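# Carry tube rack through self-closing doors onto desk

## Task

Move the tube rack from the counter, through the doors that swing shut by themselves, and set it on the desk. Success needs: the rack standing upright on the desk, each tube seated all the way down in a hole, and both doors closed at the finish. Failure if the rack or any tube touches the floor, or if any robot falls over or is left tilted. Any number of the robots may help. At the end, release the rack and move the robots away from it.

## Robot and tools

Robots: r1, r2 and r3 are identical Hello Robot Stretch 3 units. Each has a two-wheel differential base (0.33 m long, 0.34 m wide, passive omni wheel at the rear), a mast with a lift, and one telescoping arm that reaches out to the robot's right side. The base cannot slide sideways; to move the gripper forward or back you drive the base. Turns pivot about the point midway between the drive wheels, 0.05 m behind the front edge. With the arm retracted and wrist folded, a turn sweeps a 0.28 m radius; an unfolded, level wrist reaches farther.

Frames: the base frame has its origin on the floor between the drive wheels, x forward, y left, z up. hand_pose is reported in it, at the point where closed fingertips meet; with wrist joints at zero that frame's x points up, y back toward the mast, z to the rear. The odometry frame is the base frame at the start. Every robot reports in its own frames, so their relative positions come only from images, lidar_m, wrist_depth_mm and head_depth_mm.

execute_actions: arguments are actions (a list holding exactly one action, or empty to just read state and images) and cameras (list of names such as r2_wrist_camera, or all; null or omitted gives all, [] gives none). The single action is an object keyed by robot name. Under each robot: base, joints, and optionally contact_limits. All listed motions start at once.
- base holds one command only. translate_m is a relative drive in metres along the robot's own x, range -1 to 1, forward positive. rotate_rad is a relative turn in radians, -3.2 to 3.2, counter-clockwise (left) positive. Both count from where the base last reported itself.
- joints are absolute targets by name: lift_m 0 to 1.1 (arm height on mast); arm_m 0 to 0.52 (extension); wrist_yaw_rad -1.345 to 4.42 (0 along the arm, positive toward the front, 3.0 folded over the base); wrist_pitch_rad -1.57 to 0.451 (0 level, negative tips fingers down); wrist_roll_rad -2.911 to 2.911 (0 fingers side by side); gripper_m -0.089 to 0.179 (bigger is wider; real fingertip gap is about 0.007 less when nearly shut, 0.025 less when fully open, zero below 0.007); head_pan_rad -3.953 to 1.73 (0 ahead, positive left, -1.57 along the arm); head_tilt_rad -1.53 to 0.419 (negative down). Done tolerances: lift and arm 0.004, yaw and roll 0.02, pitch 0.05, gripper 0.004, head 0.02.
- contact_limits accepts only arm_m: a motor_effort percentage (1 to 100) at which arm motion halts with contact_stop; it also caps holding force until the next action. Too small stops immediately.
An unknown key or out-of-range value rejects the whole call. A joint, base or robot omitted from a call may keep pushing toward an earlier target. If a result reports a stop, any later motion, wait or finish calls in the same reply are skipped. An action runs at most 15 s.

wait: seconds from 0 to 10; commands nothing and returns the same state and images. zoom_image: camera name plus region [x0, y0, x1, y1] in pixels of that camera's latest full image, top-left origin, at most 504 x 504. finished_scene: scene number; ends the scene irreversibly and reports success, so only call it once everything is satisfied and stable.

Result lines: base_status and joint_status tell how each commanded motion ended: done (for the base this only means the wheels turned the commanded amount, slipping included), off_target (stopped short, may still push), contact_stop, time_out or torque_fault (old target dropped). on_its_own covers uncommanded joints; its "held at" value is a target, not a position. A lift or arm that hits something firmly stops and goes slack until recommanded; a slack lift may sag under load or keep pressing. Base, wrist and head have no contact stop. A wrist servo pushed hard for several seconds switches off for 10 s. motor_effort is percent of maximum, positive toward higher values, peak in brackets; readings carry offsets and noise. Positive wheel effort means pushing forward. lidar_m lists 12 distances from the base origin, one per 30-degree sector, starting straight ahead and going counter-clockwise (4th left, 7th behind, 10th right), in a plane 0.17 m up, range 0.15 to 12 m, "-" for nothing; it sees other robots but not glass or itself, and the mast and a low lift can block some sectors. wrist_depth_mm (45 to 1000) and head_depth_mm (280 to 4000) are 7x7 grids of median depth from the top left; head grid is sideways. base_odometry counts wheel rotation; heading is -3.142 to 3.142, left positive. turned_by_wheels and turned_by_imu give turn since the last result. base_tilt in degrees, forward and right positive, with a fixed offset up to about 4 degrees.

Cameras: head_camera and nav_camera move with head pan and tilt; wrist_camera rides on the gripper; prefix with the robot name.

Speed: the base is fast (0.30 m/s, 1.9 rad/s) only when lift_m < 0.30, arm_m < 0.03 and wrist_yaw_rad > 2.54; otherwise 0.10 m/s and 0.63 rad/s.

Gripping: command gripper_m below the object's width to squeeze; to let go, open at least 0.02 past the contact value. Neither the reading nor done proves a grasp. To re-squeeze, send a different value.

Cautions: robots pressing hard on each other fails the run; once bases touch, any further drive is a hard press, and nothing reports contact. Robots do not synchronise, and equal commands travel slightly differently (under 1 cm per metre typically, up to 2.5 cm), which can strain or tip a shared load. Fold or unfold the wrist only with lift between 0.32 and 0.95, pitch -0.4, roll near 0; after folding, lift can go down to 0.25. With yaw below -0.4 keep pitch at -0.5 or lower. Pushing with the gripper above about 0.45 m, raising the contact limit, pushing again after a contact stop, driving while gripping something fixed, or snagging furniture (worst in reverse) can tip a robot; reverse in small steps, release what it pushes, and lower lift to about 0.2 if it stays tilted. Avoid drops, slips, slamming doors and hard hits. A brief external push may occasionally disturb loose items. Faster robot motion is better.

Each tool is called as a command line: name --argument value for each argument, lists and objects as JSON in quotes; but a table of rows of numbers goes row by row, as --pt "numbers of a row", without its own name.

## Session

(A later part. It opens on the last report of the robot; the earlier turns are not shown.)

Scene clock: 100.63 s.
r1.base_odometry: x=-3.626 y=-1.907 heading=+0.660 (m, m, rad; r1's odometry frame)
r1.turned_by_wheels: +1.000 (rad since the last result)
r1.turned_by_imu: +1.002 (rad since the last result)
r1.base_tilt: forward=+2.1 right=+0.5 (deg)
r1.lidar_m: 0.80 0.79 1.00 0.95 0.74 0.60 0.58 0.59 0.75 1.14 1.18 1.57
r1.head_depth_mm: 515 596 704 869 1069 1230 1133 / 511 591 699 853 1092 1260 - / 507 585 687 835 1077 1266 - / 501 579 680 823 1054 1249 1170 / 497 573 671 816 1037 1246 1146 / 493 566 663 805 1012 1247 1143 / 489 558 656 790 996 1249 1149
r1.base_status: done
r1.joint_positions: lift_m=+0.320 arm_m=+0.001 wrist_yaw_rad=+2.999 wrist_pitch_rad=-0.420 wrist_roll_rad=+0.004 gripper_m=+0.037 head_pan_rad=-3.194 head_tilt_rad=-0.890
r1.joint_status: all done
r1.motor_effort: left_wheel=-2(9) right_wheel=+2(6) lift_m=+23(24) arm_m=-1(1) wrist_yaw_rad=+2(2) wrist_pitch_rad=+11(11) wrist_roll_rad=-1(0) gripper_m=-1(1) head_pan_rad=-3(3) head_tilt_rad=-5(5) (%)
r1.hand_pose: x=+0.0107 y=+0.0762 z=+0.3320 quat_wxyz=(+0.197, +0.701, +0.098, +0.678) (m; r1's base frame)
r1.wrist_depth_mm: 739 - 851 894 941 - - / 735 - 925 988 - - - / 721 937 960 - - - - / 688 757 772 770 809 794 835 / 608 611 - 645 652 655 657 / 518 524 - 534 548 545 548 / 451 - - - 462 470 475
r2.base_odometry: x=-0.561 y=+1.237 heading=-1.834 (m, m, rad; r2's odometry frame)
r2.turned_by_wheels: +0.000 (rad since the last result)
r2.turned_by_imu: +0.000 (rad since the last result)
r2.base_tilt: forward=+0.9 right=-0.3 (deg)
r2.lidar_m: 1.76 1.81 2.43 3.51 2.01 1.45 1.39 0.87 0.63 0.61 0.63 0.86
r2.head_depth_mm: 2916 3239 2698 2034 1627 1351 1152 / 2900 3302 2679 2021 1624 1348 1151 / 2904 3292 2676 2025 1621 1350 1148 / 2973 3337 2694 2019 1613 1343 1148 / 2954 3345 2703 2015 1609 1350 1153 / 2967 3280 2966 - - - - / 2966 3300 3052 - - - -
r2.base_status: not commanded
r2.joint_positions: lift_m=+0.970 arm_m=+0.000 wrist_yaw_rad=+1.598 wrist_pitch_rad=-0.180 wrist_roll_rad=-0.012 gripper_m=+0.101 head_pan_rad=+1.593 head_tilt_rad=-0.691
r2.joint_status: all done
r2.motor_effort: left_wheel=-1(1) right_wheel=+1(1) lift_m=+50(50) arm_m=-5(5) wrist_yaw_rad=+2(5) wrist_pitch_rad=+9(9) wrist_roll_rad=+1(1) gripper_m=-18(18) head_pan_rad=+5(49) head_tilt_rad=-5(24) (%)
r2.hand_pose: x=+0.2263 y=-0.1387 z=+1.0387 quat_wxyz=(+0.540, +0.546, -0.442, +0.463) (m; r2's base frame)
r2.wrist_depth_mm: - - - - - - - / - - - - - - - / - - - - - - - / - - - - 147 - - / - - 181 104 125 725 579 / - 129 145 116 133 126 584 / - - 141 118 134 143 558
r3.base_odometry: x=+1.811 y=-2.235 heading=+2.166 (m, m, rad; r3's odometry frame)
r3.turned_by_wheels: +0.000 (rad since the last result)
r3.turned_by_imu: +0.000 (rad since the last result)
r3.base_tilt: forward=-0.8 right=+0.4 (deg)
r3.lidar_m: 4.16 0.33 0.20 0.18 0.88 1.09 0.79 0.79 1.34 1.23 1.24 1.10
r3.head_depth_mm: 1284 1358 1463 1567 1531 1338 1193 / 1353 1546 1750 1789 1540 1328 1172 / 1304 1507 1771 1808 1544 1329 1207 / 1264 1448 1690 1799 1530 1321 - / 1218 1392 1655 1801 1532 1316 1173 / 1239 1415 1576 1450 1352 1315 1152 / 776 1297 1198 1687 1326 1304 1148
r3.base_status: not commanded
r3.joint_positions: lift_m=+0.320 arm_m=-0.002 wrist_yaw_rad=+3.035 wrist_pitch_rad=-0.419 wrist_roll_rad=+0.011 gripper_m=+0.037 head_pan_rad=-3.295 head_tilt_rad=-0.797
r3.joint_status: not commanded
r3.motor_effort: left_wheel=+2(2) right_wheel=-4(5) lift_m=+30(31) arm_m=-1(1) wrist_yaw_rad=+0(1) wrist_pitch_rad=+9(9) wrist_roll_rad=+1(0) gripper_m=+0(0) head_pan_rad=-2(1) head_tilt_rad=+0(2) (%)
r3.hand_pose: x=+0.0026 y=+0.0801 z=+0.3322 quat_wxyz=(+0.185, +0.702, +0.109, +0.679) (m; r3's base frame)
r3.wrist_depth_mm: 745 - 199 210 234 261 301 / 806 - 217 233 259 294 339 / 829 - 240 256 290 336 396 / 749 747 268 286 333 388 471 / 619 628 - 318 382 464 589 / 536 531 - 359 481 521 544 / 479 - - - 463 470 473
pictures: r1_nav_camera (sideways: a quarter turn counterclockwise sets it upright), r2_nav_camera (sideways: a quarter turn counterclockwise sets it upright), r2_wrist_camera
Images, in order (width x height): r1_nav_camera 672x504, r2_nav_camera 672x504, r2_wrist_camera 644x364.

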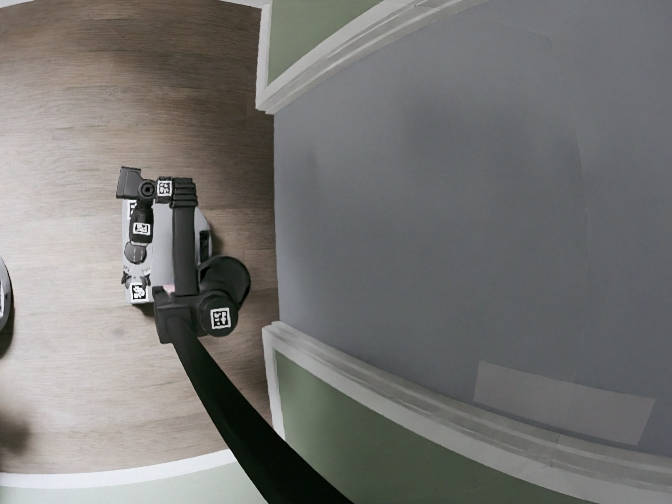

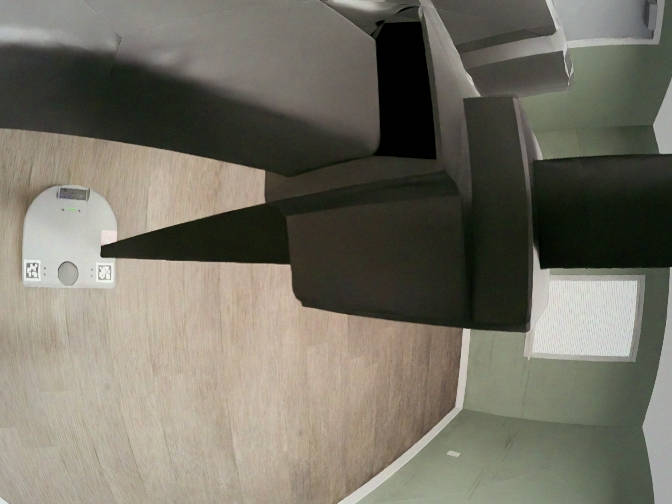

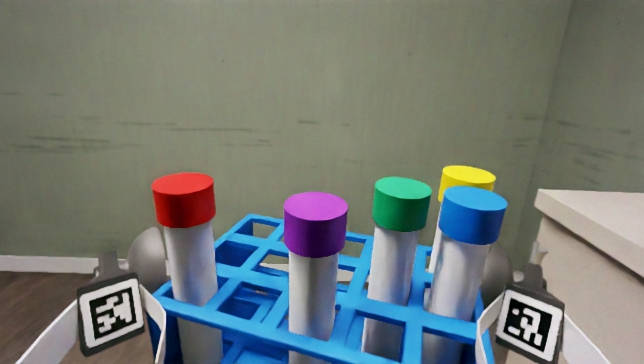

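execute_actions --actions '[{"r2":{"base":{"rotate_rad":1.75},"joints":{"head_pan_rad":0}},"r1":{"base":{"translate_m":-0.9}}}]' --cameras '["r1_nav_camera","r2_nav_camera"]'

execute_actions --actions '[{"r2":{"base":{"translate_m":0.9}},"r1":{"base":{"rotate_rad":0.55}}}]' --cameras '[]'

execute_actions --actions '[{"r2":{"base":{"rotate_rad":0.5}},"r1":{"base":{"translate_m":-0.3}}}]' --cameras '["r1_nav_camera","r2_nav_camera"]'

Scene clock: 111.47 s.
r1.base_odometry: x=-4.337 y=-2.459 heading=+0.660 (m, m, rad; r1's odometry frame)
r1.turned_by_wheels: +0.000 (rad since the last result)
r1.turned_by_imu: +0.000 (rad since the last result)
r1.base_tilt: forward=+2.2 right=+0.5 (deg)
r1.lidar_m: 1.67 0.47 0.43 0.97 1.69 2.68 0.31 0.24 0.24 0.26 0.38 1.62
r1.head_depth_mm: 2671 2359 1938 1636 1421 1248 1132 / 2680 2425 1948 1657 1422 1264 - / 2674 2434 1965 1655 1426 1270 - / 2578 2397 1865 587 726 911 1117 / 317 354 401 464 547 665 829 / 289 310 345 391 447 525 633 / - 288 305 337 379 432 503
r1.base_status: done
r1.joint_positions: lift_m=+0.320 arm_m=+0.001 wrist_yaw_rad=+3.000 wrist_pitch_rad=-0.419 wrist_roll_rad=+0.004 gripper_m=+0.037 head_pan_rad=-3.195 head_tilt_rad=-0.895
r1.joint_status: not commanded
r1.motor_effort: left_wheel=-13(89) right_wheel=-5(50) lift_m=+21(23) arm_m=+0(0) wrist_yaw_rad=+0(2) wrist_pitch_rad=+10(11) wrist_roll_rad=-1(1) gripper_m=+0(0) head_pan_rad=-3(4) head_tilt_rad=-3(5) (%)
r1.hand_pose: x=+0.0104 y=+0.0764 z=+0.3323 quat_wxyz=(+0.196, +0.701, +0.098, +0.678) (m; r1's base frame)
r1.wrist_depth_mm: - - - - 596 389 - / - - - - 604 417 - / 997 - - - 628 457 - / 764 782 769 785 629 520 812 / 621 620 - 633 594 598 673 / 520 526 - 532 548 545 551 / 453 - - - 465 467 471
r2.base_odometry: x=-0.561 y=+1.237 heading=-0.084 (m, m, rad; r2's odometry frame)
r2.turned_by_wheels: +1.750 (rad since the last result)
r2.turned_by_imu: +1.761 (rad since the last result)
r2.base_tilt: forward=+0.8 right=-0.3 (deg)
r2.lidar_m: 3.39 1.47 1.39 1.39 0.75 0.61 0.61 0.68 1.77 1.75 1.93 3.00
r2.head_depth_mm: 2817 3153 2695 2021 1619 291 1105 / 2884 3219 2693 2020 1662 1284 1153 / 2907 3312 2714 2019 1621 1343 1152 / 3016 3307 2681 2017 1611 1347 1148 / 3076 3405 2696 2027 1611 1345 1152 / 2964 3146 2548 1865 1611 1346 1151 / 1219 1383 1694 1841 1605 1344 1146
r2.base_status: done
r2.joint_positions: lift_m=+0.970 arm_m=+0.000 wrist_yaw_rad=+1.599 wrist_pitch_rad=-0.180 wrist_roll_rad=-0.012 gripper_m=+0.101 head_pan_rad=+0.007 head_tilt_rad=-0.691
r2.joint_status: all done
r2.motor_effort: left_wheel=-1(4) right_wheel=+2(5) lift_m=+50(49) arm_m=-5(5) wrist_yaw_rad=+2(2) wrist_pitch_rad=+9(9) wrist_roll_rad=+1(1) gripper_m=-18(18) head_pan_rad=-5(49) head_tilt_rad=-5(5) (%)
r2.hand_pose: x=+0.2263 y=-0.1385 z=+1.0387 quat_wxyz=(+0.540, +0.546, -0.442, +0.464) (m; r2's base frame)
r2.wrist_depth_mm: - - - - - - - / - - - - - - - / - - - - - - - / - - - - 147 - - / - - 181 104 125 - - / - 130 145 116 133 127 - / - - 141 117 134 143 -
r3.base_odometry: x=+1.811 y=-2.235 heading=+2.166 (m, m, rad; r3's odometry frame)
r3.turned_by_wheels: +0.000 (rad since the last result)
r3.turned_by_imu: -0.002 (rad since the last result)
r3.base_tilt: forward=-0.7 right=+0.5 (deg)
r3.lidar_m: 4.17 0.33 0.20 0.18 0.88 1.09 1.35 1.47 1.34 1.22 1.24 1.10
r3.head_depth_mm: 1276 1363 1449 1564 1516 1335 1194 / 1350 1541 1752 1780 1539 1325 1168 / 1298 1505 1772 1821 1521 1327 1215 / 1260 1448 1683 1806 1528 1315 - / 1212 1391 1643 1794 1522 1307 1172 / 3753 2821 2211 1794 1504 1309 1155 / 3714 2168 1970 1783 1496 1298 1149
r3.base_status: not commanded
r3.joint_positions: lift_m=+0.320 arm_m=-0.002 wrist_yaw_rad=+3.035 wrist_pitch_rad=-0.419 wrist_roll_rad=+0.011 gripper_m=+0.037 head_pan_rad=-3.295 head_tilt_rad=-0.797
r3.joint_status: not commanded
r3.motor_effort: left_wheel=+2(2) right_wheel=-4(4) lift_m=+31(30) arm_m=-1(1) wrist_yaw_rad=+0(0) wrist_pitch_rad=+9(9) wrist_roll_rad=+0(0) gripper_m=+0(0) head_pan_rad=-2(1) head_tilt_rad=+0(1) (%)
r3.hand_pose: x=+0.0026 y=+0.0801 z=+0.3322 quat_wxyz=(+0.185, +0.702, +0.109, +0.679) (m; r3's base frame)
r3.wrist_depth_mm: 730 - 198 210 233 263 299 / 796 - 219 231 261 295 342 / 844 - 242 255 290 337 394 / 737 731 268 285 331 393 474 / 613 618 - 319 391 461 583 / 530 536 - 358 478 523 539 / 477 - - - 467 466 470
pictures: r1_nav_camera (sideways: a quarter turn counterclockwise sets it upright), r2_nav_camera (sideways: a quarter turn counterclockwise sets it upright)
Images, in order (width x height): r1_nav_camera 672x504, r2_nav_camera 672x504.

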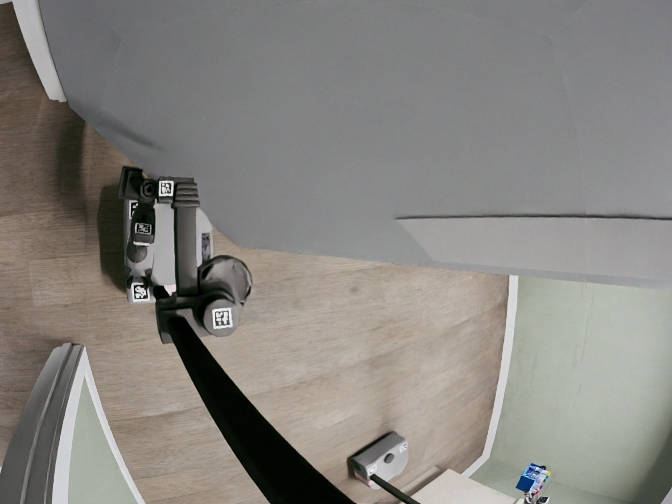

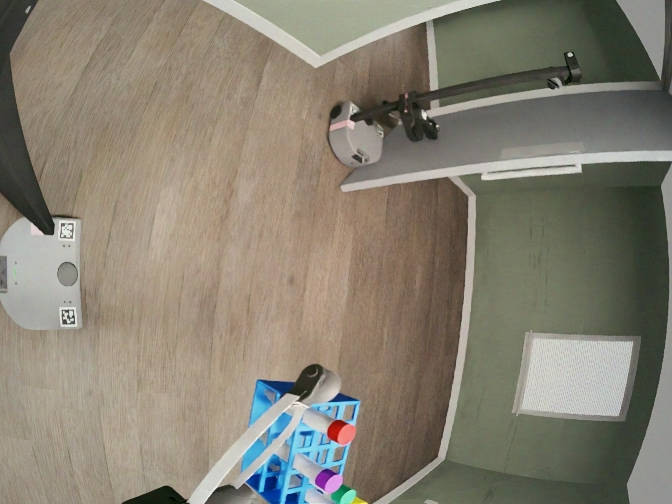

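Scene clock: 121.43 s.
r1.base_odometry: x=-4.337 y=-2.459 heading=+1.210 (m, m, rad; r1's odometry frame)
r1.turned_by_wheels: +0.549 (rad since the last result)
r1.turned_by_imu: +0.543 (rad since the last result)
r1.base_tilt: forward=+2.2 right=+0.5 (deg)
r1.lidar_m: 0.46 0.43 1.05 1.98 1.02 0.35 0.27 0.27 0.28 0.41 1.65 1.67
r1.head_depth_mm: 297 346 422 541 1361 1252 1127 / 289 323 386 485 647 969 - / - 303 358 439 568 784 - / - 293 333 402 507 683 921 / - - 310 370 455 596 838 / - - 297 343 416 528 729 / - - 287 319 382 476 633
r1.base_status: done
r1.joint_positions: lift_m=+0.320 arm_m=+0.001 wrist_yaw_rad=+3.000 wrist_pitch_rad=-0.419 wrist_roll_rad=+0.004 gripper_m=+0.037 head_pan_rad=-3.195 head_tilt_rad=-0.895
r1.joint_status: not commanded
r1.on_its_own: left_wheel is at rest, and its effort (-26) is outside its rest range (-18 to +18)
r1.motor_effort: left_wheel=-26(31) right_wheel=-1(10) lift_m=+22(21) arm_m=-1(0) wrist_yaw_rad=+0(0) wrist_pitch_rad=+11(10) wrist_roll_rad=+0(1) gripper_m=+1(1) head_pan_rad=-1(3) head_tilt_rad=-3(3) (%)
r1.hand_pose: x=+0.0104 y=+0.0764 z=+0.3323 quat_wxyz=(+0.196, +0.701, +0.098, +0.678) (m; r1's base frame)
r1.wrist_depth_mm: - - - - - - 642 / 843 - - - - - 591 / 776 863 - - - - 544 / 757 765 774 790 802 757 508 / 614 623 - 628 644 643 472 / 527 520 - 530 547 545 423 / 452 - - - 464 475 443
r2.base_odometry: x=+0.336 y=+1.161 heading=-0.084 (m, m, rad; r2's odometry frame)
r2.turned_by_wheels: +0.000 (rad since the last result)
r2.turned_by_imu: -0.004 (rad since the last result)
r2.base_tilt: forward=+0.9 right=-0.4 (deg)
r2.lidar_m: 2.63 0.69 0.88 1.23 1.36 1.50 1.49 1.65 1.90 1.89 2.08 2.66
r2.head_depth_mm: 2122 2362 2574 2013 1618 292 1111 / 2163 2440 2604 2032 1659 1287 1154 / 2185 2466 2626 2034 1609 1348 1153 / 2214 2543 2667 2018 1613 1349 1154 / 2277 2590 2699 2014 1626 1345 1149 / 2329 2613 2672 2009 1609 1348 1148 / 2132 2233 2353 2017 1613 1340 1152
r2.base_status: done
r2.joint_positions: lift_m=+0.970 arm_m=+0.000 wrist_yaw_rad=+1.599 wrist_pitch_rad=-0.180 wrist_roll_rad=-0.012 gripper_m=+0.101 head_pan_rad=+0.007 head_tilt_rad=-0.691
r2.joint_status: not commanded
r2.motor_effort: left_wheel=+0(2) right_wheel=+2(7) lift_m=+50(50) arm_m=-5(5) wrist_yaw_rad=+2(2) wrist_pitch_rad=+9(9) wrist_roll_rad=+1(1) gripper_m=-17(18) head_pan_rad=-4(5) head_tilt_rad=-4(5) (%)
r2.hand_pose: x=+0.2263 y=-0.1385 z=+1.0387 quat_wxyz=(+0.540, +0.546, -0.442, +0.464) (m; r2's base frame)
r2.wrist_depth_mm: - - - - - - - / - - - - - - - / - - - - - - - / - - - - 147 - - / - - 181 104 125 - - / - 129 148 116 133 127 - / - - 141 117 134 143 -
r3.base_odometry: x=+1.811 y=-2.235 heading=+2.166 (m, m, rad; r3's odometry frame)
r3.turned_by_wheels: +0.000 (rad since the last result)
r3.turned_by_imu: -0.002 (rad since the last result)
r3.base_tilt: forward=-0.7 right=+0.4 (deg)
r3.lidar_m: 4.16 0.33 0.20 0.18 0.88 1.09 1.35 1.47 1.34 1.22 1.23 1.10
r3.head_depth_mm: 1286 1367 1460 1568 1530 1339 1197 / 1358 1547 1744 1790 1550 1340 1172 / 1303 1503 1774 1812 1538 1329 1206 / 1257 1449 1706 1813 1520 1318 - / 1211 1396 1667 1787 1514 1305 1177 / 3617 2645 2186 1780 1513 1306 1152 / 3893 2600 1976 1772 1500 1297 1144
r3.base_status: not commanded
r3.joint_positions: lift_m=+0.320 arm_m=-0.002 wrist_yaw_rad=+3.035 wrist_pitch_rad=-0.419 wrist_roll_rad=+0.011 gripper_m=+0.037 head_pan_rad=-3.295 head_tilt_rad=-0.797
r3.joint_status: not commanded
r3.motor_effort: left_wheel=+2(2) right_wheel=-4(4) lift_m=+31(30) arm_m=-1(1) wrist_yaw_rad=+0(0) wrist_pitch_rad=+9(9) wrist_roll_rad=+0(0) gripper_m=+0(0) head_pan_rad=-2(1) head_tilt_rad=-1(1) (%)
r3.hand_pose: x=+0.0026 y=+0.0801 z=+0.3322 quat_wxyz=(+0.185, +0.702, +0.109, +0.679) (m; r3's base frame)
r3.wrist_depth_mm: 739 - 199 211 233 263 297 / 803 - 218 231 259 295 342 / 866 - 241 255 290 336 393 / 738 747 266 286 332 388 473 / 614 625 - 318 386 465 593 / 529 534 - 360 476 523 542 / 480 - - - 468 471 477
pictures: none
No camera images: the call's "cameras" was empty. Leave "cameras" out to get every camera's image.

Scene clock: 125.43 s.
r1.base_odometry: x=-4.443 y=-2.740 heading=+1.210 (m, m, rad; r1's odometry frame)
r1.turned_by_wheels: +0.000 (rad since the last result)
r1.turned_by_imu: -0.001 (rad since the last result)
r1.base_tilt: forward=+2.1 right=+0.5 (deg)
r1.lidar_m: 0.72 0.75 2.03 0.94 2.71 2.61 0.29 0.25 0.25 0.28 0.47 1.95
r1.head_depth_mm: 2332 2367 1944 1633 1423 1248 1127 / 2415 2411 1948 1656 1425 1256 - / 2560 2450 1945 1659 1428 1263 - / 2553 378 434 511 632 836 1042 / 291 320 366 424 510 633 812 / - 292 323 370 432 516 641 / - - 293 327 372 435 520
r1.base_status: done
r1.joint_positions: lift_m=+0.320 arm_m=+0.001 wrist_yaw_rad=+3.000 wrist_pitch_rad=-0.419 wrist_roll_rad=+0.004 gripper_m=+0.037 head_pan_rad=-3.195 head_tilt_rad=-0.895
r1.joint_status: not commanded
r1.motor_effort: left_wheel=-12(28) right_wheel=-2(17) lift_m=+21(22) arm_m=-1(1) wrist_yaw_rad=+0(1) wrist_pitch_rad=+10(10) wrist_roll_rad=-1(1) gripper_m=+0(0) head_pan_rad=-2(2) head_tilt_rad=-3(3) (%)
r1.hand_pose: x=+0.0104 y=+0.0764 z=+0.3323 quat_wxyz=(+0.196, +0.701, +0.098, +0.678) (m; r1's base frame)
r1.wrist_depth_mm: - - - - - - - / - - - - - - - / 978 803 956 - - - - / 764 755 780 783 790 811 828 / 617 612 - 638 644 654 654 / 516 521 - 541 551 544 550 / 452 - - - 467 470 473
r2.base_odometry: x=+0.336 y=+1.161 heading=+0.415 (m, m, rad; r2's odometry frame)
r2.turned_by_wheels: +0.500 (rad since the last result)
r2.turned_by_imu: +0.503 (rad since the last result)
r2.base_tilt: forward=+0.9 right=-0.2 (deg)
r2.lidar_m: 0.74 0.89 1.23 1.35 1.50 1.49 1.63 1.91 1.89 2.05 2.65 2.63
r2.head_depth_mm: 700 2494 2643 2029 1621 292 1108 / 690 761 871 1825 1613 1283 1154 / 777 862 966 1092 1276 1348 1146 / 878 991 1129 1232 1303 1268 1155 / 1020 1135 1279 998 1080 1269 1147 / 601 1431 2354 1954 1615 1315 1150 / 2340 2730 2692 2016 1615 1339 1151
r2.base_status: done
r2.joint_positions: lift_m=+0.970 arm_m=+0.000 wrist_yaw_rad=+1.599 wrist_pitch_rad=-0.180 wrist_roll_rad=-0.012 gripper_m=+0.101 head_pan_rad=+0.007 head_tilt_rad=-0.691
r2.joint_status: not commanded
r2.motor_effort: left_wheel=-1(4) right_wheel=+3(6) lift_m=+50(50) arm_m=-5(5) wrist_yaw_rad=+2(0) wrist_pitch_rad=+9(9) wrist_roll_rad=+1(1) gripper_m=-18(18) head_pan_rad=-4(5) head_tilt_rad=-4(5) (%)
r2.hand_pose: x=+0.2263 y=-0.1385 z=+1.0387 quat_wxyz=(+0.540, +0.546, -0.442, +0.464) (m; r2's base frame)
r2.wrist_depth_mm: - - - 739 - - - / - - - 816 - - - / - - - 834 - - - / - - - 863 147 - - / - - 181 104 125 - - / - 129 145 116 133 126 - / - - 141 118 134 143 -
r3.base_odometry: x=+1.811 y=-2.235 heading=+2.166 (m, m, rad; r3's odometry frame)
r3.turned_by_wheels: +0.000 (rad since the last result)
r3.turned_by_imu: -0.001 (rad since the last result)
r3.base_tilt: forward=-0.7 right=+0.4 (deg)
r3.lidar_m: 4.17 0.33 0.20 0.18 0.88 1.09 1.35 1.47 1.34 1.23 1.23 1.10
r3.head_depth_mm: 1279 1364 1457 1570 1518 1336 1192 / 1358 1542 1732 1791 1545 1326 1168 / 1303 1510 1782 1817 1539 1327 1208 / 1261 1443 1688 1814 1523 1314 - / 1208 1399 1643 1778 1510 1308 1169 / 3750 2693 2215 1779 1507 1309 1153 / 3940 2827 2168 1775 1502 1306 1147
r3.base_status: not commanded
r3.joint_positions: lift_m=+0.320 arm_m=-0.002 wrist_yaw_rad=+3.035 wrist_pitch_rad=-0.419 wrist_roll_rad=+0.011 gripper_m=+0.037 head_pan_rad=-3.295 head_tilt_rad=-0.797
r3.joint_status: not commanded
r3.motor_effort: left_wheel=+2(2) right_wheel=-5(4) lift_m=+31(31) arm_m=-1(1) wrist_yaw_rad=+0(1) wrist_pitch_rad=+9(9) wrist_roll_rad=+0(0) gripper_m=+0(0) head_pan_rad=-1(2) head_tilt_rad=-1(1) (%)
r3.hand_pose: x=+0.0026 y=+0.0801 z=+0.3322 quat_wxyz=(+0.185, +0.702, +0.109, +0.679) (m; r3's base frame)
r3.wrist_depth_mm: 736 - 199 211 234 262 300 / 778 - 219 231 259 294 342 / 842 - 240 256 292 332 400 / 728 736 267 287 328 390 474 / 621 617 - 321 387 457 596 / 537 538 - 360 473 522 544 / 474 - - - 475 477 471
pictures: r1_nav_camera (sideways: a quarter turn counterclockwise sets it upright), r2_nav_camera (sideways: a quarter turn counterclockwise sets it upright)
Images, in order (width x height): r1_nav_camera 672x504, r2_nav_camera 672x504.

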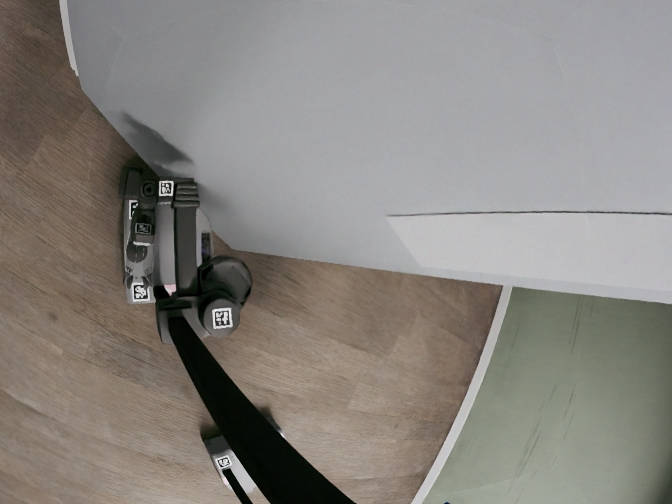

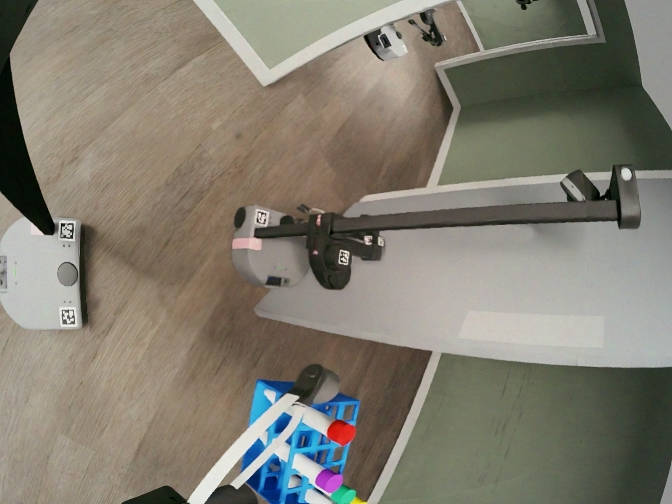

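execute_actions --actions '[{"r2":{"base":{"rotate_rad":0.58}},"r1":{"base":{"rotate_rad":0.45}}}]' --cameras '[]'

execute_actions --actions '[{"r2":{"base":{"translate_m":0.5},"joints":{"head_tilt_rad":-1.0}},"r1":{"base":{"translate_m":-0.13}}}]' --cameras '["r1_nav_camera","r2_nav_camera"]'

Scene clock: 127.90 s.
r1.base_odometry: x=-4.443 y=-2.740 heading=+1.659 (m, m, rad; r1's odometry frame)
r1.turned_by_wheels: +0.450 (rad since the last result)
r1.turned_by_imu: +0.446 (rad since the last result)
r1.base_tilt: forward=+2.1 right=+0.5 (deg)
r1.lidar_m: 0.72 1.60 2.11 0.87 2.61 0.34 0.27 0.27 0.29 0.43 1.96 0.75
r1.head_depth_mm: 293 335 407 563 1419 1251 1134 / - 313 376 471 626 1185 - / - 300 350 429 555 765 - / - 292 328 396 499 677 912 / - - 307 367 454 596 840 / - - 296 342 417 533 745 / - - 287 320 384 482 648
r1.base_status: done
r1.joint_positions: lift_m=+0.320 arm_m=+0.001 wrist_yaw_rad=+3.000 wrist_pitch_rad=-0.419 wrist_roll_rad=+0.004 gripper_m=+0.037 head_pan_rad=-3.195 head_tilt_rad=-0.895
r1.joint_status: not commanded
r1.on_its_own: left_wheel is at rest, and its effort (-20) is outside its rest range (-18 to +18)
r1.motor_effort: left_wheel=-20(30) right_wheel=+0(7) lift_m=+21(22) arm_m=-1(2) wrist_yaw_rad=+0(0) wrist_pitch_rad=+10(10) wrist_roll_rad=+0(0) gripper_m=+1(0) head_pan_rad=-3(3) head_tilt_rad=-3(3) (%)
r1.hand_pose: x=+0.0104 y=+0.0764 z=+0.3323 quat_wxyz=(+0.196, +0.701, +0.098, +0.678) (m; r1's base frame)
r1.wrist_depth_mm: - - - - - - - / - - - - - - - / - - 929 960 - - - / 751 760 781 772 805 797 819 / 619 620 - 638 660 652 659 / 521 523 - 535 551 544 556 / 452 - - - 463 472 473
r2.base_odometry: x=+0.336 y=+1.161 heading=+0.995 (m, m, rad; r2's odometry frame)
r2.turned_by_wheels: +0.580 (rad since the last result)
r2.turned_by_imu: +0.584 (rad since the last result)
r2.base_tilt: forward=+0.8 right=-0.2 (deg)
r2.lidar_m: 1.24 1.23 1.39 1.50 1.50 1.68 1.90 1.89 2.11 2.64 0.86 0.76
r2.head_depth_mm: 2353 2486 1660 1472 944 292 1104 / 2830 3006 2697 2023 1661 1276 1153 / 3216 3460 2690 2034 1618 1348 1156 / 3187 3482 2686 2016 1616 1352 1153 / - 3769 2591 2018 1617 1342 1148 / - 1180 1305 1476 1604 1343 1151 / 974 1095 1237 1422 1562 1346 1148
r2.base_status: done
r2.joint_positions: lift_m=+0.970 arm_m=+0.000 wrist_yaw_rad=+1.599 wrist_pitch_rad=-0.180 wrist_roll_rad=-0.012 gripper_m=+0.101 head_pan_rad=+0.007 head_tilt_rad=-0.691
r2.joint_status: not commanded
r2.motor_effort: left_wheel=-1(1) right_wheel=+3(5) lift_m=+50(50) arm_m=-4(5) wrist_yaw_rad=+2(1) wrist_pitch_rad=+9(9) wrist_roll_rad=+1(1) gripper_m=-18(18) head_pan_rad=-4(5) head_tilt_rad=-5(4) (%)
r2.hand_pose: x=+0.2263 y=-0.1385 z=+1.0387 quat_wxyz=(+0.540, +0.546, -0.442, +0.464) (m; r2's base frame)
r2.wrist_depth_mm: 971 - - - - 804 598 / 986 - - - - 845 592 / - - - - - 861 585 / - - - - 147 751 594 / - - 182 104 125 713 597 / - 129 147 116 133 127 620 / - - 141 118 134 143 -
r3.base_odometry: x=+1.811 y=-2.235 heading=+2.166 (m, m, rad; r3's odometry frame)
r3.turned_by_wheels: +0.000 (rad since the last result)
r3.turned_by_imu: +0.000 (rad since the last result)
r3.base_tilt: forward=-0.7 right=+0.3 (deg)
r3.lidar_m: 4.17 0.33 0.20 0.18 0.88 1.08 1.35 1.47 1.34 1.23 1.23 1.10
r3.head_depth_mm: 1285 1368 1464 1564 1525 1338 1192 / 1354 1543 1729 1789 1539 1334 1172 / 1298 1512 1783 1821 1535 1322 1205 / 1262 1449 1696 1803 1522 1315 - / 1217 1396 1659 1778 1515 1317 1177 / 3785 2695 2195 1784 1514 1305 1154 / 3942 2775 2172 1773 1492 1300 1140
r3.base_status: not commanded
r3.joint_positions: lift_m=+0.320 arm_m=-0.002 wrist_yaw_rad=+3.035 wrist_pitch_rad=-0.419 wrist_roll_rad=+0.011 gripper_m=+0.037 head_pan_rad=-3.295 head_tilt_rad=-0.797
r3.joint_status: not commanded
r3.motor_effort: left_wheel=+2(2) right_wheel=-4(4) lift_m=+31(31) arm_m=-1(1) wrist_yaw_rad=+0(0) wrist_pitch_rad=+9(9) wrist_roll_rad=+0(0) gripper_m=+0(0) head_pan_rad=-2(2) head_tilt_rad=-1(1) (%)
r3.hand_pose: x=+0.0026 y=+0.0801 z=+0.3322 quat_wxyz=(+0.185, +0.702, +0.109, +0.679) (m; r3's base frame)
r3.wrist_depth_mm: 738 - 199 211 234 261 298 / 792 - 218 232 260 295 342 / 820 - 241 256 290 335 397 / 741 739 268 285 333 387 474 / 618 627 - 319 387 462 603 / 535 532 - 357 470 520 535 / 483 - - - 471 473 474
pictures: none
No camera images: the call's "cameras" was empty. Leave "cameras" out to get every camera's image.

Scene clock: 133.83 s.
r1.base_odometry: x=-4.431 y=-2.869 heading=+1.659 (m, m, rad; r1's odometry frame)
r1.turned_by_wheels: +0.000 (rad since the last result)
r1.turned_by_imu: +0.000 (rad since the last result)
r1.base_tilt: forward=+2.2 right=+0.5 (deg)
r1.lidar_m: 0.85 1.82 0.51 2.70 2.53 2.57 0.28 0.26 0.27 0.35 2.06 0.90
r1.head_depth_mm: 2754 2350 1935 1628 1417 1262 1132 / 309 366 1791 1598 1420 1265 - / 292 329 391 482 625 892 - / - 302 354 425 534 717 948 / - 290 324 382 467 601 816 / - - 300 347 414 518 689 / - - 287 317 373 453 580
r1.base_status: done
r1.joint_positions: lift_m=+0.320 arm_m=+0.001 wrist_yaw_rad=+3.000 wrist_pitch_rad=-0.419 wrist_roll_rad=+0.004 gripper_m=+0.037 head_pan_rad=-3.195 head_tilt_rad=-0.895
r1.joint_status: not commanded
r1.motor_effort: left_wheel=-9(22) right_wheel=-3(14) lift_m=+22(21) arm_m=+0(1) wrist_yaw_rad=+1(0) wrist_pitch_rad=+10(11) wrist_roll_rad=+0(0) gripper_m=+1(0) head_pan_rad=-4(3) head_tilt_rad=-3(3) (%)
r1.hand_pose: x=+0.0104 y=+0.0764 z=+0.3323 quat_wxyz=(+0.196, +0.701, +0.098, +0.678) (m; r1's base frame)
r1.wrist_depth_mm: - - - - - - - / - - - - - - - / 969 - - - 679 747 - / 756 756 789 744 544 591 819 / 618 620 - 643 574 628 667 / 520 523 - 531 549 548 554 / 448 - - - 465 466 471
r2.base_odometry: x=+0.608 y=+1.581 heading=+0.995 (m, m, rad; r2's odometry frame)
r2.turned_by_wheels: +0.000 (rad since the last result)
r2.turned_by_imu: -0.002 (rad since the last result)
r2.base_tilt: forward=+0.9 right=-0.3 (deg)
r2.lidar_m: 2.20 0.77 0.86 1.38 1.65 1.86 2.37 2.36 2.64 0.78 0.47 0.88
r2.head_depth_mm: 2212 2093 1753 298 1137 1146 1061 / 2510 2115 1753 1584 1314 1195 1078 / 2598 2092 1759 1523 1341 1194 1094 / 2612 2110 1774 1525 1341 1196 1097 / 2529 2054 1765 1528 1345 1195 1094 / 2069 2017 1778 1337 1346 1199 1081 / 2470 1969 925 1153 1328 1200 1080
r2.base_status: done
r2.joint_positions: lift_m=+0.970 arm_m=+0.000 wrist_yaw_rad=+1.599 wrist_pitch_rad=-0.180 wrist_roll_rad=-0.012 gripper_m=+0.101 head_pan_rad=+0.007 head_tilt_rad=-0.988
r2.joint_status: all done
r2.motor_effort: left_wheel=+0(1) right_wheel=+2(5) lift_m=+50(50) arm_m=-5(5) wrist_yaw_rad=+2(2) wrist_pitch_rad=+9(9) wrist_roll_rad=+1(1) gripper_m=-18(18) head_pan_rad=-4(5) head_tilt_rad=-7(29) (%)
r2.hand_pose: x=+0.2263 y=-0.1385 z=+1.0387 quat_wxyz=(+0.540, +0.546, -0.442, +0.464) (m; r2's base frame)
r2.wrist_depth_mm: 578 - - - - 775 580 / 603 - - - - 788 583 / 625 - - - - 794 586 / 655 - - - 147 713 598 / 685 729 182 104 126 713 597 / 712 129 148 116 133 127 610 / 719 787 141 118 134 143 586
r3.base_odometry: x=+1.811 y=-2.235 heading=+2.166 (m, m, rad; r3's odometry frame)
r3.turned_by_wheels: +0.000 (rad since the last result)
r3.turned_by_imu: -0.001 (rad since the last result)
r3.base_tilt: forward=-0.7 right=+0.4 (deg)
r3.lidar_m: 4.17 0.33 0.20 0.18 0.88 1.09 1.35 1.47 1.34 1.22 1.23 1.10
r3.head_depth_mm: 1283 1364 1457 1576 1528 1346 1195 / 1349 1542 1750 1779 1536 1325 1165 / 1311 1507 1779 1809 1531 1321 1205 / 1262 1444 1677 1809 1517 1312 - / 1206 1394 1662 1797 1514 1309 1175 / 3593 2361 2194 1790 1513 1311 1153 / - 2809 2181 1781 1507 1296 1146
r3.base_status: not commanded
r3.joint_positions: lift_m=+0.320 arm_m=-0.002 wrist_yaw_rad=+3.035 wrist_pitch_rad=-0.419 wrist_roll_rad=+0.011 gripper_m=+0.037 head_pan_rad=-3.295 head_tilt_rad=-0.797
r3.joint_status: not commanded
r3.motor_effort: left_wheel=+2(2) right_wheel=-5(5) lift_m=+31(31) arm_m=-1(1) wrist_yaw_rad=+0(0) wrist_pitch_rad=+9(9) wrist_roll_rad=+0(0) gripper_m=+0(1) head_pan_rad=-2(2) head_tilt_rad=-2(1) (%)
r3.hand_pose: x=+0.0026 y=+0.0801 z=+0.3322 quat_wxyz=(+0.185, +0.702, +0.109, +0.679) (m; r3's base frame)
r3.wrist_depth_mm: 732 - 199 211 233 263 298 / 791 - 219 231 260 294 341 / 845 - 241 255 291 335 396 / 735 745 269 287 332 388 479 / 620 626 - 317 388 460 581 / 530 536 - 361 478 533 541 / 479 - - - 473 467 475
pictures: r1_nav_camera (sideways: a quarter turn counterclockwise sets it upright), r2_nav_camera (sideways: a quarter turn counterclockwise sets it upright)
Images, in order (width x height): r1_nav_camera 672x504, r2_nav_camera 672x504.

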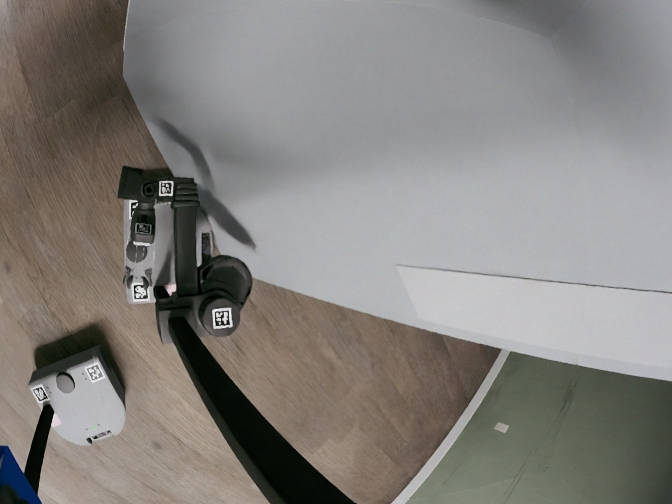

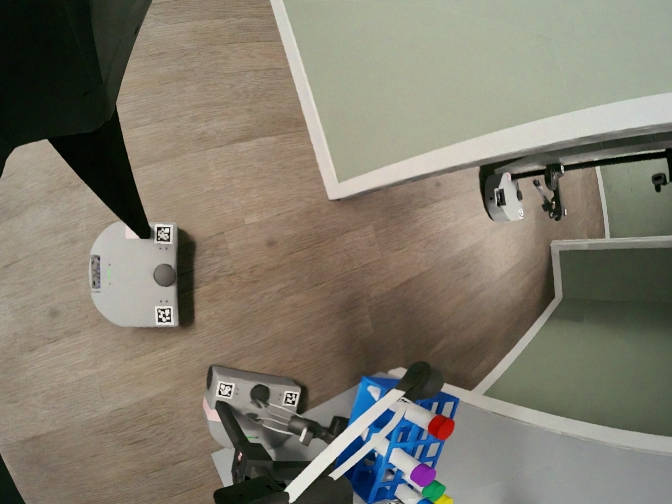

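execute_actions --actions '[{"r2":{"base":{"translate_m":0.55}}}]' --cameras '["r2_nav_camera"]'

Scene clock: 140.57 s.
r1.base_odometry: x=-4.431 y=-2.869 heading=+1.659 (m, m, rad; r1's odometry frame)
r1.turned_by_wheels: +0.000 (rad since the last result)
r1.turned_by_imu: +0.000 (rad since the last result)
r1.base_tilt: forward=+2.2 right=+0.5 (deg)
r1.lidar_m: 0.47 1.83 2.21 2.70 2.53 2.57 0.28 0.26 0.27 0.35 2.05 0.48
r1.head_depth_mm: 2722 2383 1948 1643 1421 1256 1131 / 309 366 1811 1613 1422 1259 - / 292 330 391 484 627 890 - / - 303 353 425 535 718 947 / - 290 324 383 467 600 815 / - - 300 347 415 516 687 / - - 287 318 373 453 580
r1.base_status: not commanded
r1.joint_positions: lift_m=+0.320 arm_m=+0.001 wrist_yaw_rad=+3.000 wrist_pitch_rad=-0.419 wrist_roll_rad=+0.004 gripper_m=+0.037 head_pan_rad=-3.195 head_tilt_rad=-0.895
r1.joint_status: not commanded
r1.motor_effort: left_wheel=-9(10) right_wheel=-3(3) lift_m=+21(21) arm_m=+0(0) wrist_yaw_rad=+0(0) wrist_pitch_rad=+10(10) wrist_roll_rad=-1(1) gripper_m=+1(0) head_pan_rad=-2(3) head_tilt_rad=-2(3) (%)
r1.hand_pose: x=+0.0104 y=+0.0764 z=+0.3323 quat_wxyz=(+0.196, +0.701, +0.098, +0.678) (m; r1's base frame)
r1.wrist_depth_mm: - - - - - - - / - - - - - - - / 973 - - - - - - / 755 759 770 782 792 802 808 / 615 621 - 630 666 650 656 / 524 523 - 539 554 545 541 / 448 - - - 464 474 338
r2.base_odometry: x=+0.908 y=+2.042 heading=+0.995 (m, m, rad; r2's odometry frame)
r2.turned_by_wheels: +0.000 (rad since the last result)
r2.turned_by_imu: -0.002 (rad since the last result)
r2.base_tilt: forward=+0.9 right=-0.3 (deg)
r2.lidar_m: 2.24 1.63 0.35 0.46 1.92 2.04 2.89 2.88 0.46 0.61 0.61 0.74
r2.head_depth_mm: 1933 2004 1762 298 1268 1192 1072 / 2326 2095 1762 1582 1320 1190 1078 / 2426 2098 1755 1522 1341 1197 1094 / 2408 2116 1757 1516 1341 1197 1091 / 2600 2109 1771 1526 1344 1199 1095 / 2638 1799 1710 1527 1339 1203 1076 / 2609 1717 1748 1530 1345 941 1051
r2.base_status: done
r2.joint_positions: lift_m=+0.970 arm_m=+0.000 wrist_yaw_rad=+1.599 wrist_pitch_rad=-0.180 wrist_roll_rad=-0.012 gripper_m=+0.101 head_pan_rad=+0.007 head_tilt_rad=-0.988
r2.joint_status: not commanded
r2.motor_effort: left_wheel=-1(3) right_wheel=+2(6) lift_m=+50(50) arm_m=-5(5) wrist_yaw_rad=+2(2) wrist_pitch_rad=+9(9) wrist_roll_rad=+1(1) gripper_m=-18(18) head_pan_rad=-5(4) head_tilt_rad=-7(7) (%)
r2.hand_pose: x=+0.2263 y=-0.1385 z=+1.0387 quat_wxyz=(+0.540, +0.546, -0.442, +0.464) (m; r2's base frame)
r2.wrist_depth_mm: - - - - - - - / - - - - - - - / - - - - - - 480 / - - - - 147 - 478 / - - 182 105 126 - 472 / - 130 145 116 133 127 487 / - - 142 118 134 143 433
r3.base_odometry: x=+1.811 y=-2.235 heading=+2.166 (m, m, rad; r3's odometry frame)
r3.turned_by_wheels: +0.000 (rad since the last result)
r3.turned_by_imu: -0.001 (rad since the last result)
r3.base_tilt: forward=-0.6 right=+0.4 (deg)
r3.lidar_m: 4.17 0.33 0.20 0.18 0.88 1.09 1.35 1.47 1.34 1.22 1.24 1.10
r3.head_depth_mm: 1277 1363 1466 1555 1522 1334 1194 / 1355 1545 1735 1778 1534 1334 1164 / 1303 1503 1790 1826 1532 1331 1204 / 1255 1438 1701 1821 1529 1321 - / 1216 1397 1654 1796 1509 1312 1175 / 3691 2730 2009 1777 1510 1308 1155 / 3692 2810 1990 1790 1503 1300 1149
r3.base_status: not commanded
r3.joint_positions: lift_m=+0.320 arm_m=-0.002 wrist_yaw_rad=+3.035 wrist_pitch_rad=-0.419 wrist_roll_rad=+0.011 gripper_m=+0.037 head_pan_rad=-3.295 head_tilt_rad=-0.797
r3.joint_status: not commanded
r3.motor_effort: left_wheel=+2(2) right_wheel=-5(5) lift_m=+31(31) arm_m=-1(1) wrist_yaw_rad=+0(0) wrist_pitch_rad=+9(9) wrist_roll_rad=+0(0) gripper_m=+0(0) head_pan_rad=-1(1) head_tilt_rad=-1(1) (%)
r3.hand_pose: x=+0.0026 y=+0.0801 z=+0.3322 quat_wxyz=(+0.185, +0.702, +0.109, +0.679) (m; r3's base frame)
r3.wrist_depth_mm: 750 - 198 211 233 263 299 / 791 - 219 231 260 293 342 / 845 - 241 256 288 334 401 / 750 743 267 286 331 392 471 / 628 619 - 316 390 462 583 / 542 535 - 360 474 522 543 / 479 - - - 468 471 474
pictures: r2_nav_camera (sideways: a quarter turn counterclockwise sets it upright)
Images, in order (width x height): r2_nav_camera 672x504.

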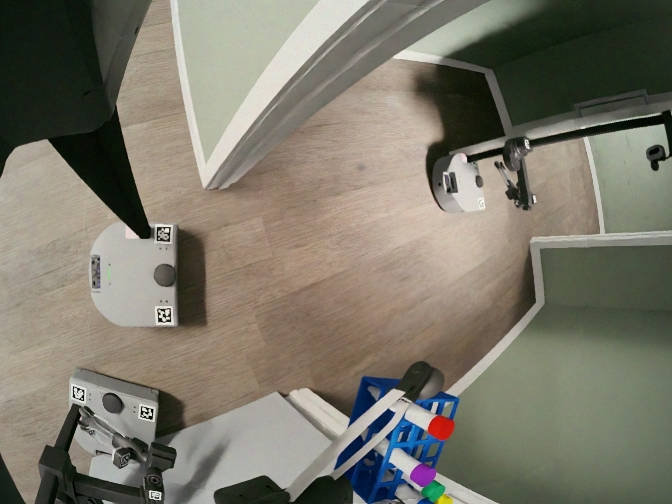

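execute_actions --actions '[{"r2":{"base":{"translate_m":1.0}}}]' --cameras '[]'

execute_actions --actions '[{"r2":{"base":{"rotate_rad":0.4}},"r1":{"base":{"rotate_rad":0.8}}}]' --cameras '["r2_nav_camera","r1_nav_camera"]'

Scene clock: 152.33 s.
r1.base_odometry: x=-4.431 y=-2.869 heading=+1.659 (m, m, rad; r1's odometry frame)
r1.turned_by_wheels: +0.000 (rad since the last result)
r1.turned_by_imu: -0.001 (rad since the last result)
r1.base_tilt: forward=+2.2 right=+0.5 (deg)
r1.lidar_m: 0.85 1.82 2.22 2.70 2.53 2.57 0.28 0.26 0.27 0.35 1.28 0.90
r1.head_depth_mm: 2741 2387 1955 1634 1412 1255 1125 / 310 366 1802 1616 1432 1258 - / 292 329 391 482 625 889 - / - 303 353 425 534 721 947 / - 290 324 383 468 604 815 / - - 300 347 415 518 688 / - - 287 317 373 454 579
r1.base_status: not commanded
r1.joint_positions: lift_m=+0.320 arm_m=+0.001 wrist_yaw_rad=+3.000 wrist_pitch_rad=-0.419 wrist_roll_rad=+0.004 gripper_m=+0.037 head_pan_rad=-3.195 head_tilt_rad=-0.895
r1.joint_status: not commanded
r1.motor_effort: left_wheel=-9(9) right_wheel=-3(3) lift_m=+21(21) arm_m=-2(2) wrist_yaw_rad=+0(1) wrist_pitch_rad=+10(10) wrist_roll_rad=+0(1) gripper_m=+1(0) head_pan_rad=-3(3) head_tilt_rad=-3(3) (%)
r1.hand_pose: x=+0.0104 y=+0.0764 z=+0.3323 quat_wxyz=(+0.196, +0.701, +0.098, +0.678) (m; r1's base frame)
r1.wrist_depth_mm: - - - - - - - / - - - - - - - / 964 - - - - - - / 759 759 785 775 793 801 817 / 616 620 - 642 654 659 664 / 526 530 - 527 546 546 553 / 451 - - - 462 469 471
r2.base_odometry: x=+1.452 y=+2.881 heading=+0.995 (m, m, rad; r2's odometry frame)
r2.turned_by_wheels: +0.000 (rad since the last result)
r2.turned_by_imu: -0.004 (rad since the last result)
r2.base_tilt: forward=+0.8 right=-0.2 (deg)
r2.lidar_m: 1.65 0.78 0.81 1.16 1.16 0.81 3.82 0.75 0.66 0.93 0.93 1.04
r2.head_depth_mm: 1421 1546 1647 298 1266 1190 1078 / 1638 1877 1760 1586 1312 1194 1075 / 1621 1945 1765 1521 1343 1191 1092 / 1567 1854 1765 1521 1338 1194 1092 / 2366 1994 1766 1523 1341 1200 1095 / 2616 2110 1768 1528 1291 1197 1078 / 2627 2101 1766 1013 1181 1185 1083
r2.base_status: done
r2.joint_positions: lift_m=+0.970 arm_m=+0.000 wrist_yaw_rad=+1.599 wrist_pitch_rad=-0.180 wrist_roll_rad=-0.012 gripper_m=+0.101 head_pan_rad=+0.007 head_tilt_rad=-0.988
r2.joint_status: not commanded
r2.motor_effort: left_wheel=-1(3) right_wheel=+1(6) lift_m=+50(49) arm_m=-5(5) wrist_yaw_rad=+1(1) wrist_pitch_rad=+10(9) wrist_roll_rad=+1(1) gripper_m=-18(18) head_pan_rad=-4(5) head_tilt_rad=-7(7) (%)
r2.hand_pose: x=+0.2263 y=-0.1385 z=+1.0387 quat_wxyz=(+0.540, +0.546, -0.442, +0.464) (m; r2's base frame)
r2.wrist_depth_mm: - - - - - 907 716 / - - - - - 943 711 / - - - - - 939 725 / - - - - 147 888 727 / - - 181 105 126 865 724 / - 130 145 116 133 127 734 / - 797 141 118 135 142 720
r3.base_odometry: x=+1.811 y=-2.235 heading=+2.166 (m, m, rad; r3's odometry frame)
r3.turned_by_wheels: +0.000 (rad since the last result)
r3.turned_by_imu: -0.002 (rad since the last result)
r3.base_tilt: forward=-0.7 right=+0.4 (deg)
r3.lidar_m: 4.16 0.33 0.20 0.18 0.88 1.09 1.35 0.77 1.34 1.22 1.23 1.10
r3.head_depth_mm: 1278 1366 1459 1566 1525 1329 1196 / 1355 1542 1733 1781 1543 1326 1168 / 1302 1499 1784 1822 1534 1329 1209 / 1255 1443 1703 1795 1526 1325 - / 1211 1397 1648 1778 1509 1306 1171 / 3730 2843 2192 1801 1508 1305 1160 / 3900 2806 2167 1782 1344 1248 1150
r3.base_status: not commanded
r3.joint_positions: lift_m=+0.320 arm_m=-0.002 wrist_yaw_rad=+3.035 wrist_pitch_rad=-0.419 wrist_roll_rad=+0.011 gripper_m=+0.037 head_pan_rad=-3.295 head_tilt_rad=-0.797
r3.joint_status: not commanded
r3.motor_effort: left_wheel=+2(2) right_wheel=-4(5) lift_m=+31(31) arm_m=-2(2) wrist_yaw_rad=+0(0) wrist_pitch_rad=+9(9) wrist_roll_rad=+0(0) gripper_m=+0(0) head_pan_rad=-2(1) head_tilt_rad=-1(1) (%)
r3.hand_pose: x=+0.0026 y=+0.0801 z=+0.3322 quat_wxyz=(+0.185, +0.702, +0.109, +0.679) (m; r3's base frame)
r3.wrist_depth_mm: 735 - 199 211 233 262 301 / 781 - 217 230 257 296 342 / 834 - 242 257 291 336 399 / 738 741 268 286 329 391 477 / 617 618 - 318 388 462 586 / 530 537 - 359 478 521 540 / 476 - - - 471 470 474
pictures: none
No camera images: the call's "cameras" was empty. Leave "cameras" out to get every camera's image.

Scene clock: 154.57 s.
r1.base_odometry: x=-4.431 y=-2.869 heading=+2.459 (m, m, rad; r1's odometry frame)
r1.turned_by_wheels: +0.800 (rad since the last result)
r1.turned_by_imu: +0.797 (rad since the last result)
r1.base_tilt: forward=+2.1 right=+0.5 (deg)
r1.lidar_m: 2.17 2.44 2.53 2.52 0.33 0.28 0.27 0.31 0.50 1.22 0.85 1.11
r1.head_depth_mm: - - 297 350 443 601 858 / - - 300 358 456 620 - / - - 302 366 469 640 - / - - 306 374 482 676 953 / - - 312 382 496 703 1107 / - - 318 392 512 736 1110 / - 287 324 402 529 774 1130
r1.base_status: done
r1.joint_positions: lift_m=+0.320 arm_m=+0.001 wrist_yaw_rad=+3.000 wrist_pitch_rad=-0.419 wrist_roll_rad=+0.004 gripper_m=+0.037 head_pan_rad=-3.195 head_tilt_rad=-0.895
r1.joint_status: not commanded
r1.motor_effort: left_wheel=-13(27) right_wheel=-2(4) lift_m=+21(21) arm_m=+0(0) wrist_yaw_rad=+1(1) wrist_pitch_rad=+10(10) wrist_roll_rad=+0(1) gripper_m=+1(1) head_pan_rad=-3(2) head_tilt_rad=-3(4) (%)
r1.hand_pose: x=+0.0104 y=+0.0764 z=+0.3323 quat_wxyz=(+0.196, +0.701, +0.098, +0.678) (m; r1's base frame)
r1.wrist_depth_mm: 297 - - - - - - / 305 - - - - - - / 307 886 - - - - - / 312 398 774 771 799 804 805 / 316 420 - 634 652 653 659 / 320 462 - 528 552 547 546 / 313 - - - 465 470 471
r2.base_odometry: x=+1.452 y=+2.881 heading=+1.395 (m, m, rad; r2's odometry frame)
r2.turned_by_wheels: +0.400 (rad since the last result)
r2.turned_by_imu: +0.402 (rad since the last result)
r2.base_tilt: forward=+0.8 right=-0.3 (deg)
r2.lidar_m: 0.80 0.78 1.18 1.16 0.80 0.85 0.92 0.66 0.87 0.93 0.99 1.41
r2.head_depth_mm: 1540 1730 1762 298 1269 1195 1077 / 2580 2103 1769 1590 1317 1195 1080 / 2599 2106 1765 1528 1339 1195 1095 / 2598 2090 1764 1527 1339 1204 1093 / 2582 2112 1774 1286 1272 1194 1091 / 1470 1502 1530 1288 1253 1196 1084 / 1041 1059 952 939 1348 1203 1081
r2.base_status: done
r2.joint_positions: lift_m=+0.970 arm_m=+0.000 wrist_yaw_rad=+1.599 wrist_pitch_rad=-0.180 wrist_roll_rad=-0.012 gripper_m=+0.101 head_pan_rad=+0.007 head_tilt_rad=-0.988
r2.joint_status: not commanded
r2.motor_effort: left_wheel=-1(4) right_wheel=+2(5) lift_m=+50(50) arm_m=-5(5) wrist_yaw_rad=+2(2) wrist_pitch_rad=+9(9) wrist_roll_rad=+1(1) gripper_m=-18(18) head_pan_rad=-4(5) head_tilt_rad=-7(7) (%)
r2.hand_pose: x=+0.2263 y=-0.1385 z=+1.0387 quat_wxyz=(+0.540, +0.546, -0.442, +0.464) (m; r2's base frame)
r2.wrist_depth_mm: 699 917 - - - - - / 731 - - - - - - / 791 - - - - - - / - 947 - - 147 - - / - 884 181 104 125 - - / - 130 145 115 133 127 - / - 726 141 117 134 143 -
r3.base_odometry: x=+1.811 y=-2.235 heading=+2.166 (m, m, rad; r3's odometry frame)
r3.turned_by_wheels: +0.000 (rad since the last result)
r3.turned_by_imu: +0.000 (rad since the last result)
r3.base_tilt: forward=-0.8 right=+0.4 (deg)
r3.lidar_m: 4.17 0.33 0.20 0.18 0.88 1.09 1.35 0.77 1.34 1.22 1.23 1.10
r3.head_depth_mm: 1279 1360 1458 1566 1515 1340 1193 / 1356 1549 1748 1780 1547 1329 1172 / 1313 1506 1771 1826 1529 1318 1206 / 1265 1454 1694 1812 1534 1316 - / 1211 1399 1654 1792 1522 1317 1173 / 3803 2809 2206 1796 1506 1303 1151 / 3938 2811 2170 1778 1468 1277 1152
r3.base_status: not commanded
r3.joint_positions: lift_m=+0.320 arm_m=-0.002 wrist_yaw_rad=+3.035 wrist_pitch_rad=-0.419 wrist_roll_rad=+0.011 gripper_m=+0.037 head_pan_rad=-3.295 head_tilt_rad=-0.797
r3.joint_status: not commanded
r3.motor_effort: left_wheel=+2(2) right_wheel=-4(4) lift_m=+31(31) arm_m=-1(1) wrist_yaw_rad=+1(0) wrist_pitch_rad=+9(9) wrist_roll_rad=+0(0) gripper_m=+0(0) head_pan_rad=-1(2) head_tilt_rad=-2(1) (%)
r3.hand_pose: x=+0.0026 y=+0.0801 z=+0.3322 quat_wxyz=(+0.185, +0.702, +0.109, +0.679) (m; r3's base frame)
r3.wrist_depth_mm: 734 - 198 211 234 261 299 / 779 - 218 231 259 295 341 / 850 - 241 257 290 337 395 / 737 753 268 286 331 389 473 / 624 619 - 319 389 466 591 / 531 533 - 360 475 530 535 / 478 - - - 468 473 473
pictures: r1_nav_camera (sideways: a quarter turn counterclockwise sets it upright), r2_nav_camera (sideways: a quarter turn counterclockwise sets it upright)
Images, in order (width x height): r1_nav_camera 672x504, r2_nav_camera 672x504.

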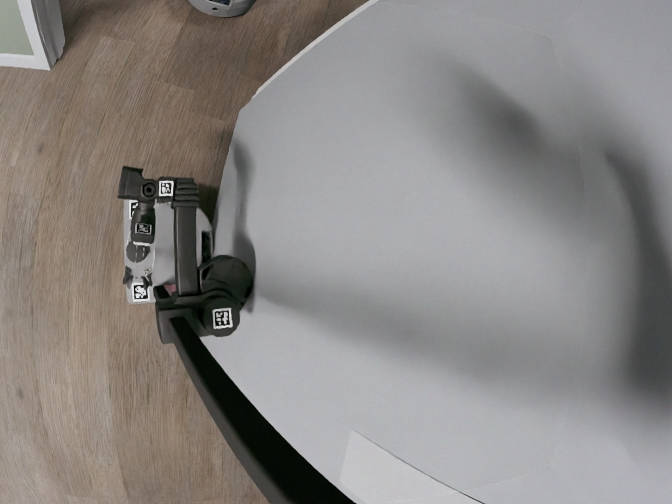

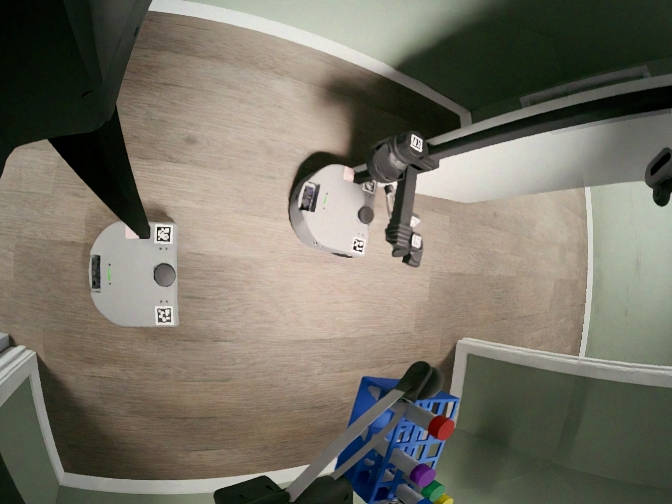

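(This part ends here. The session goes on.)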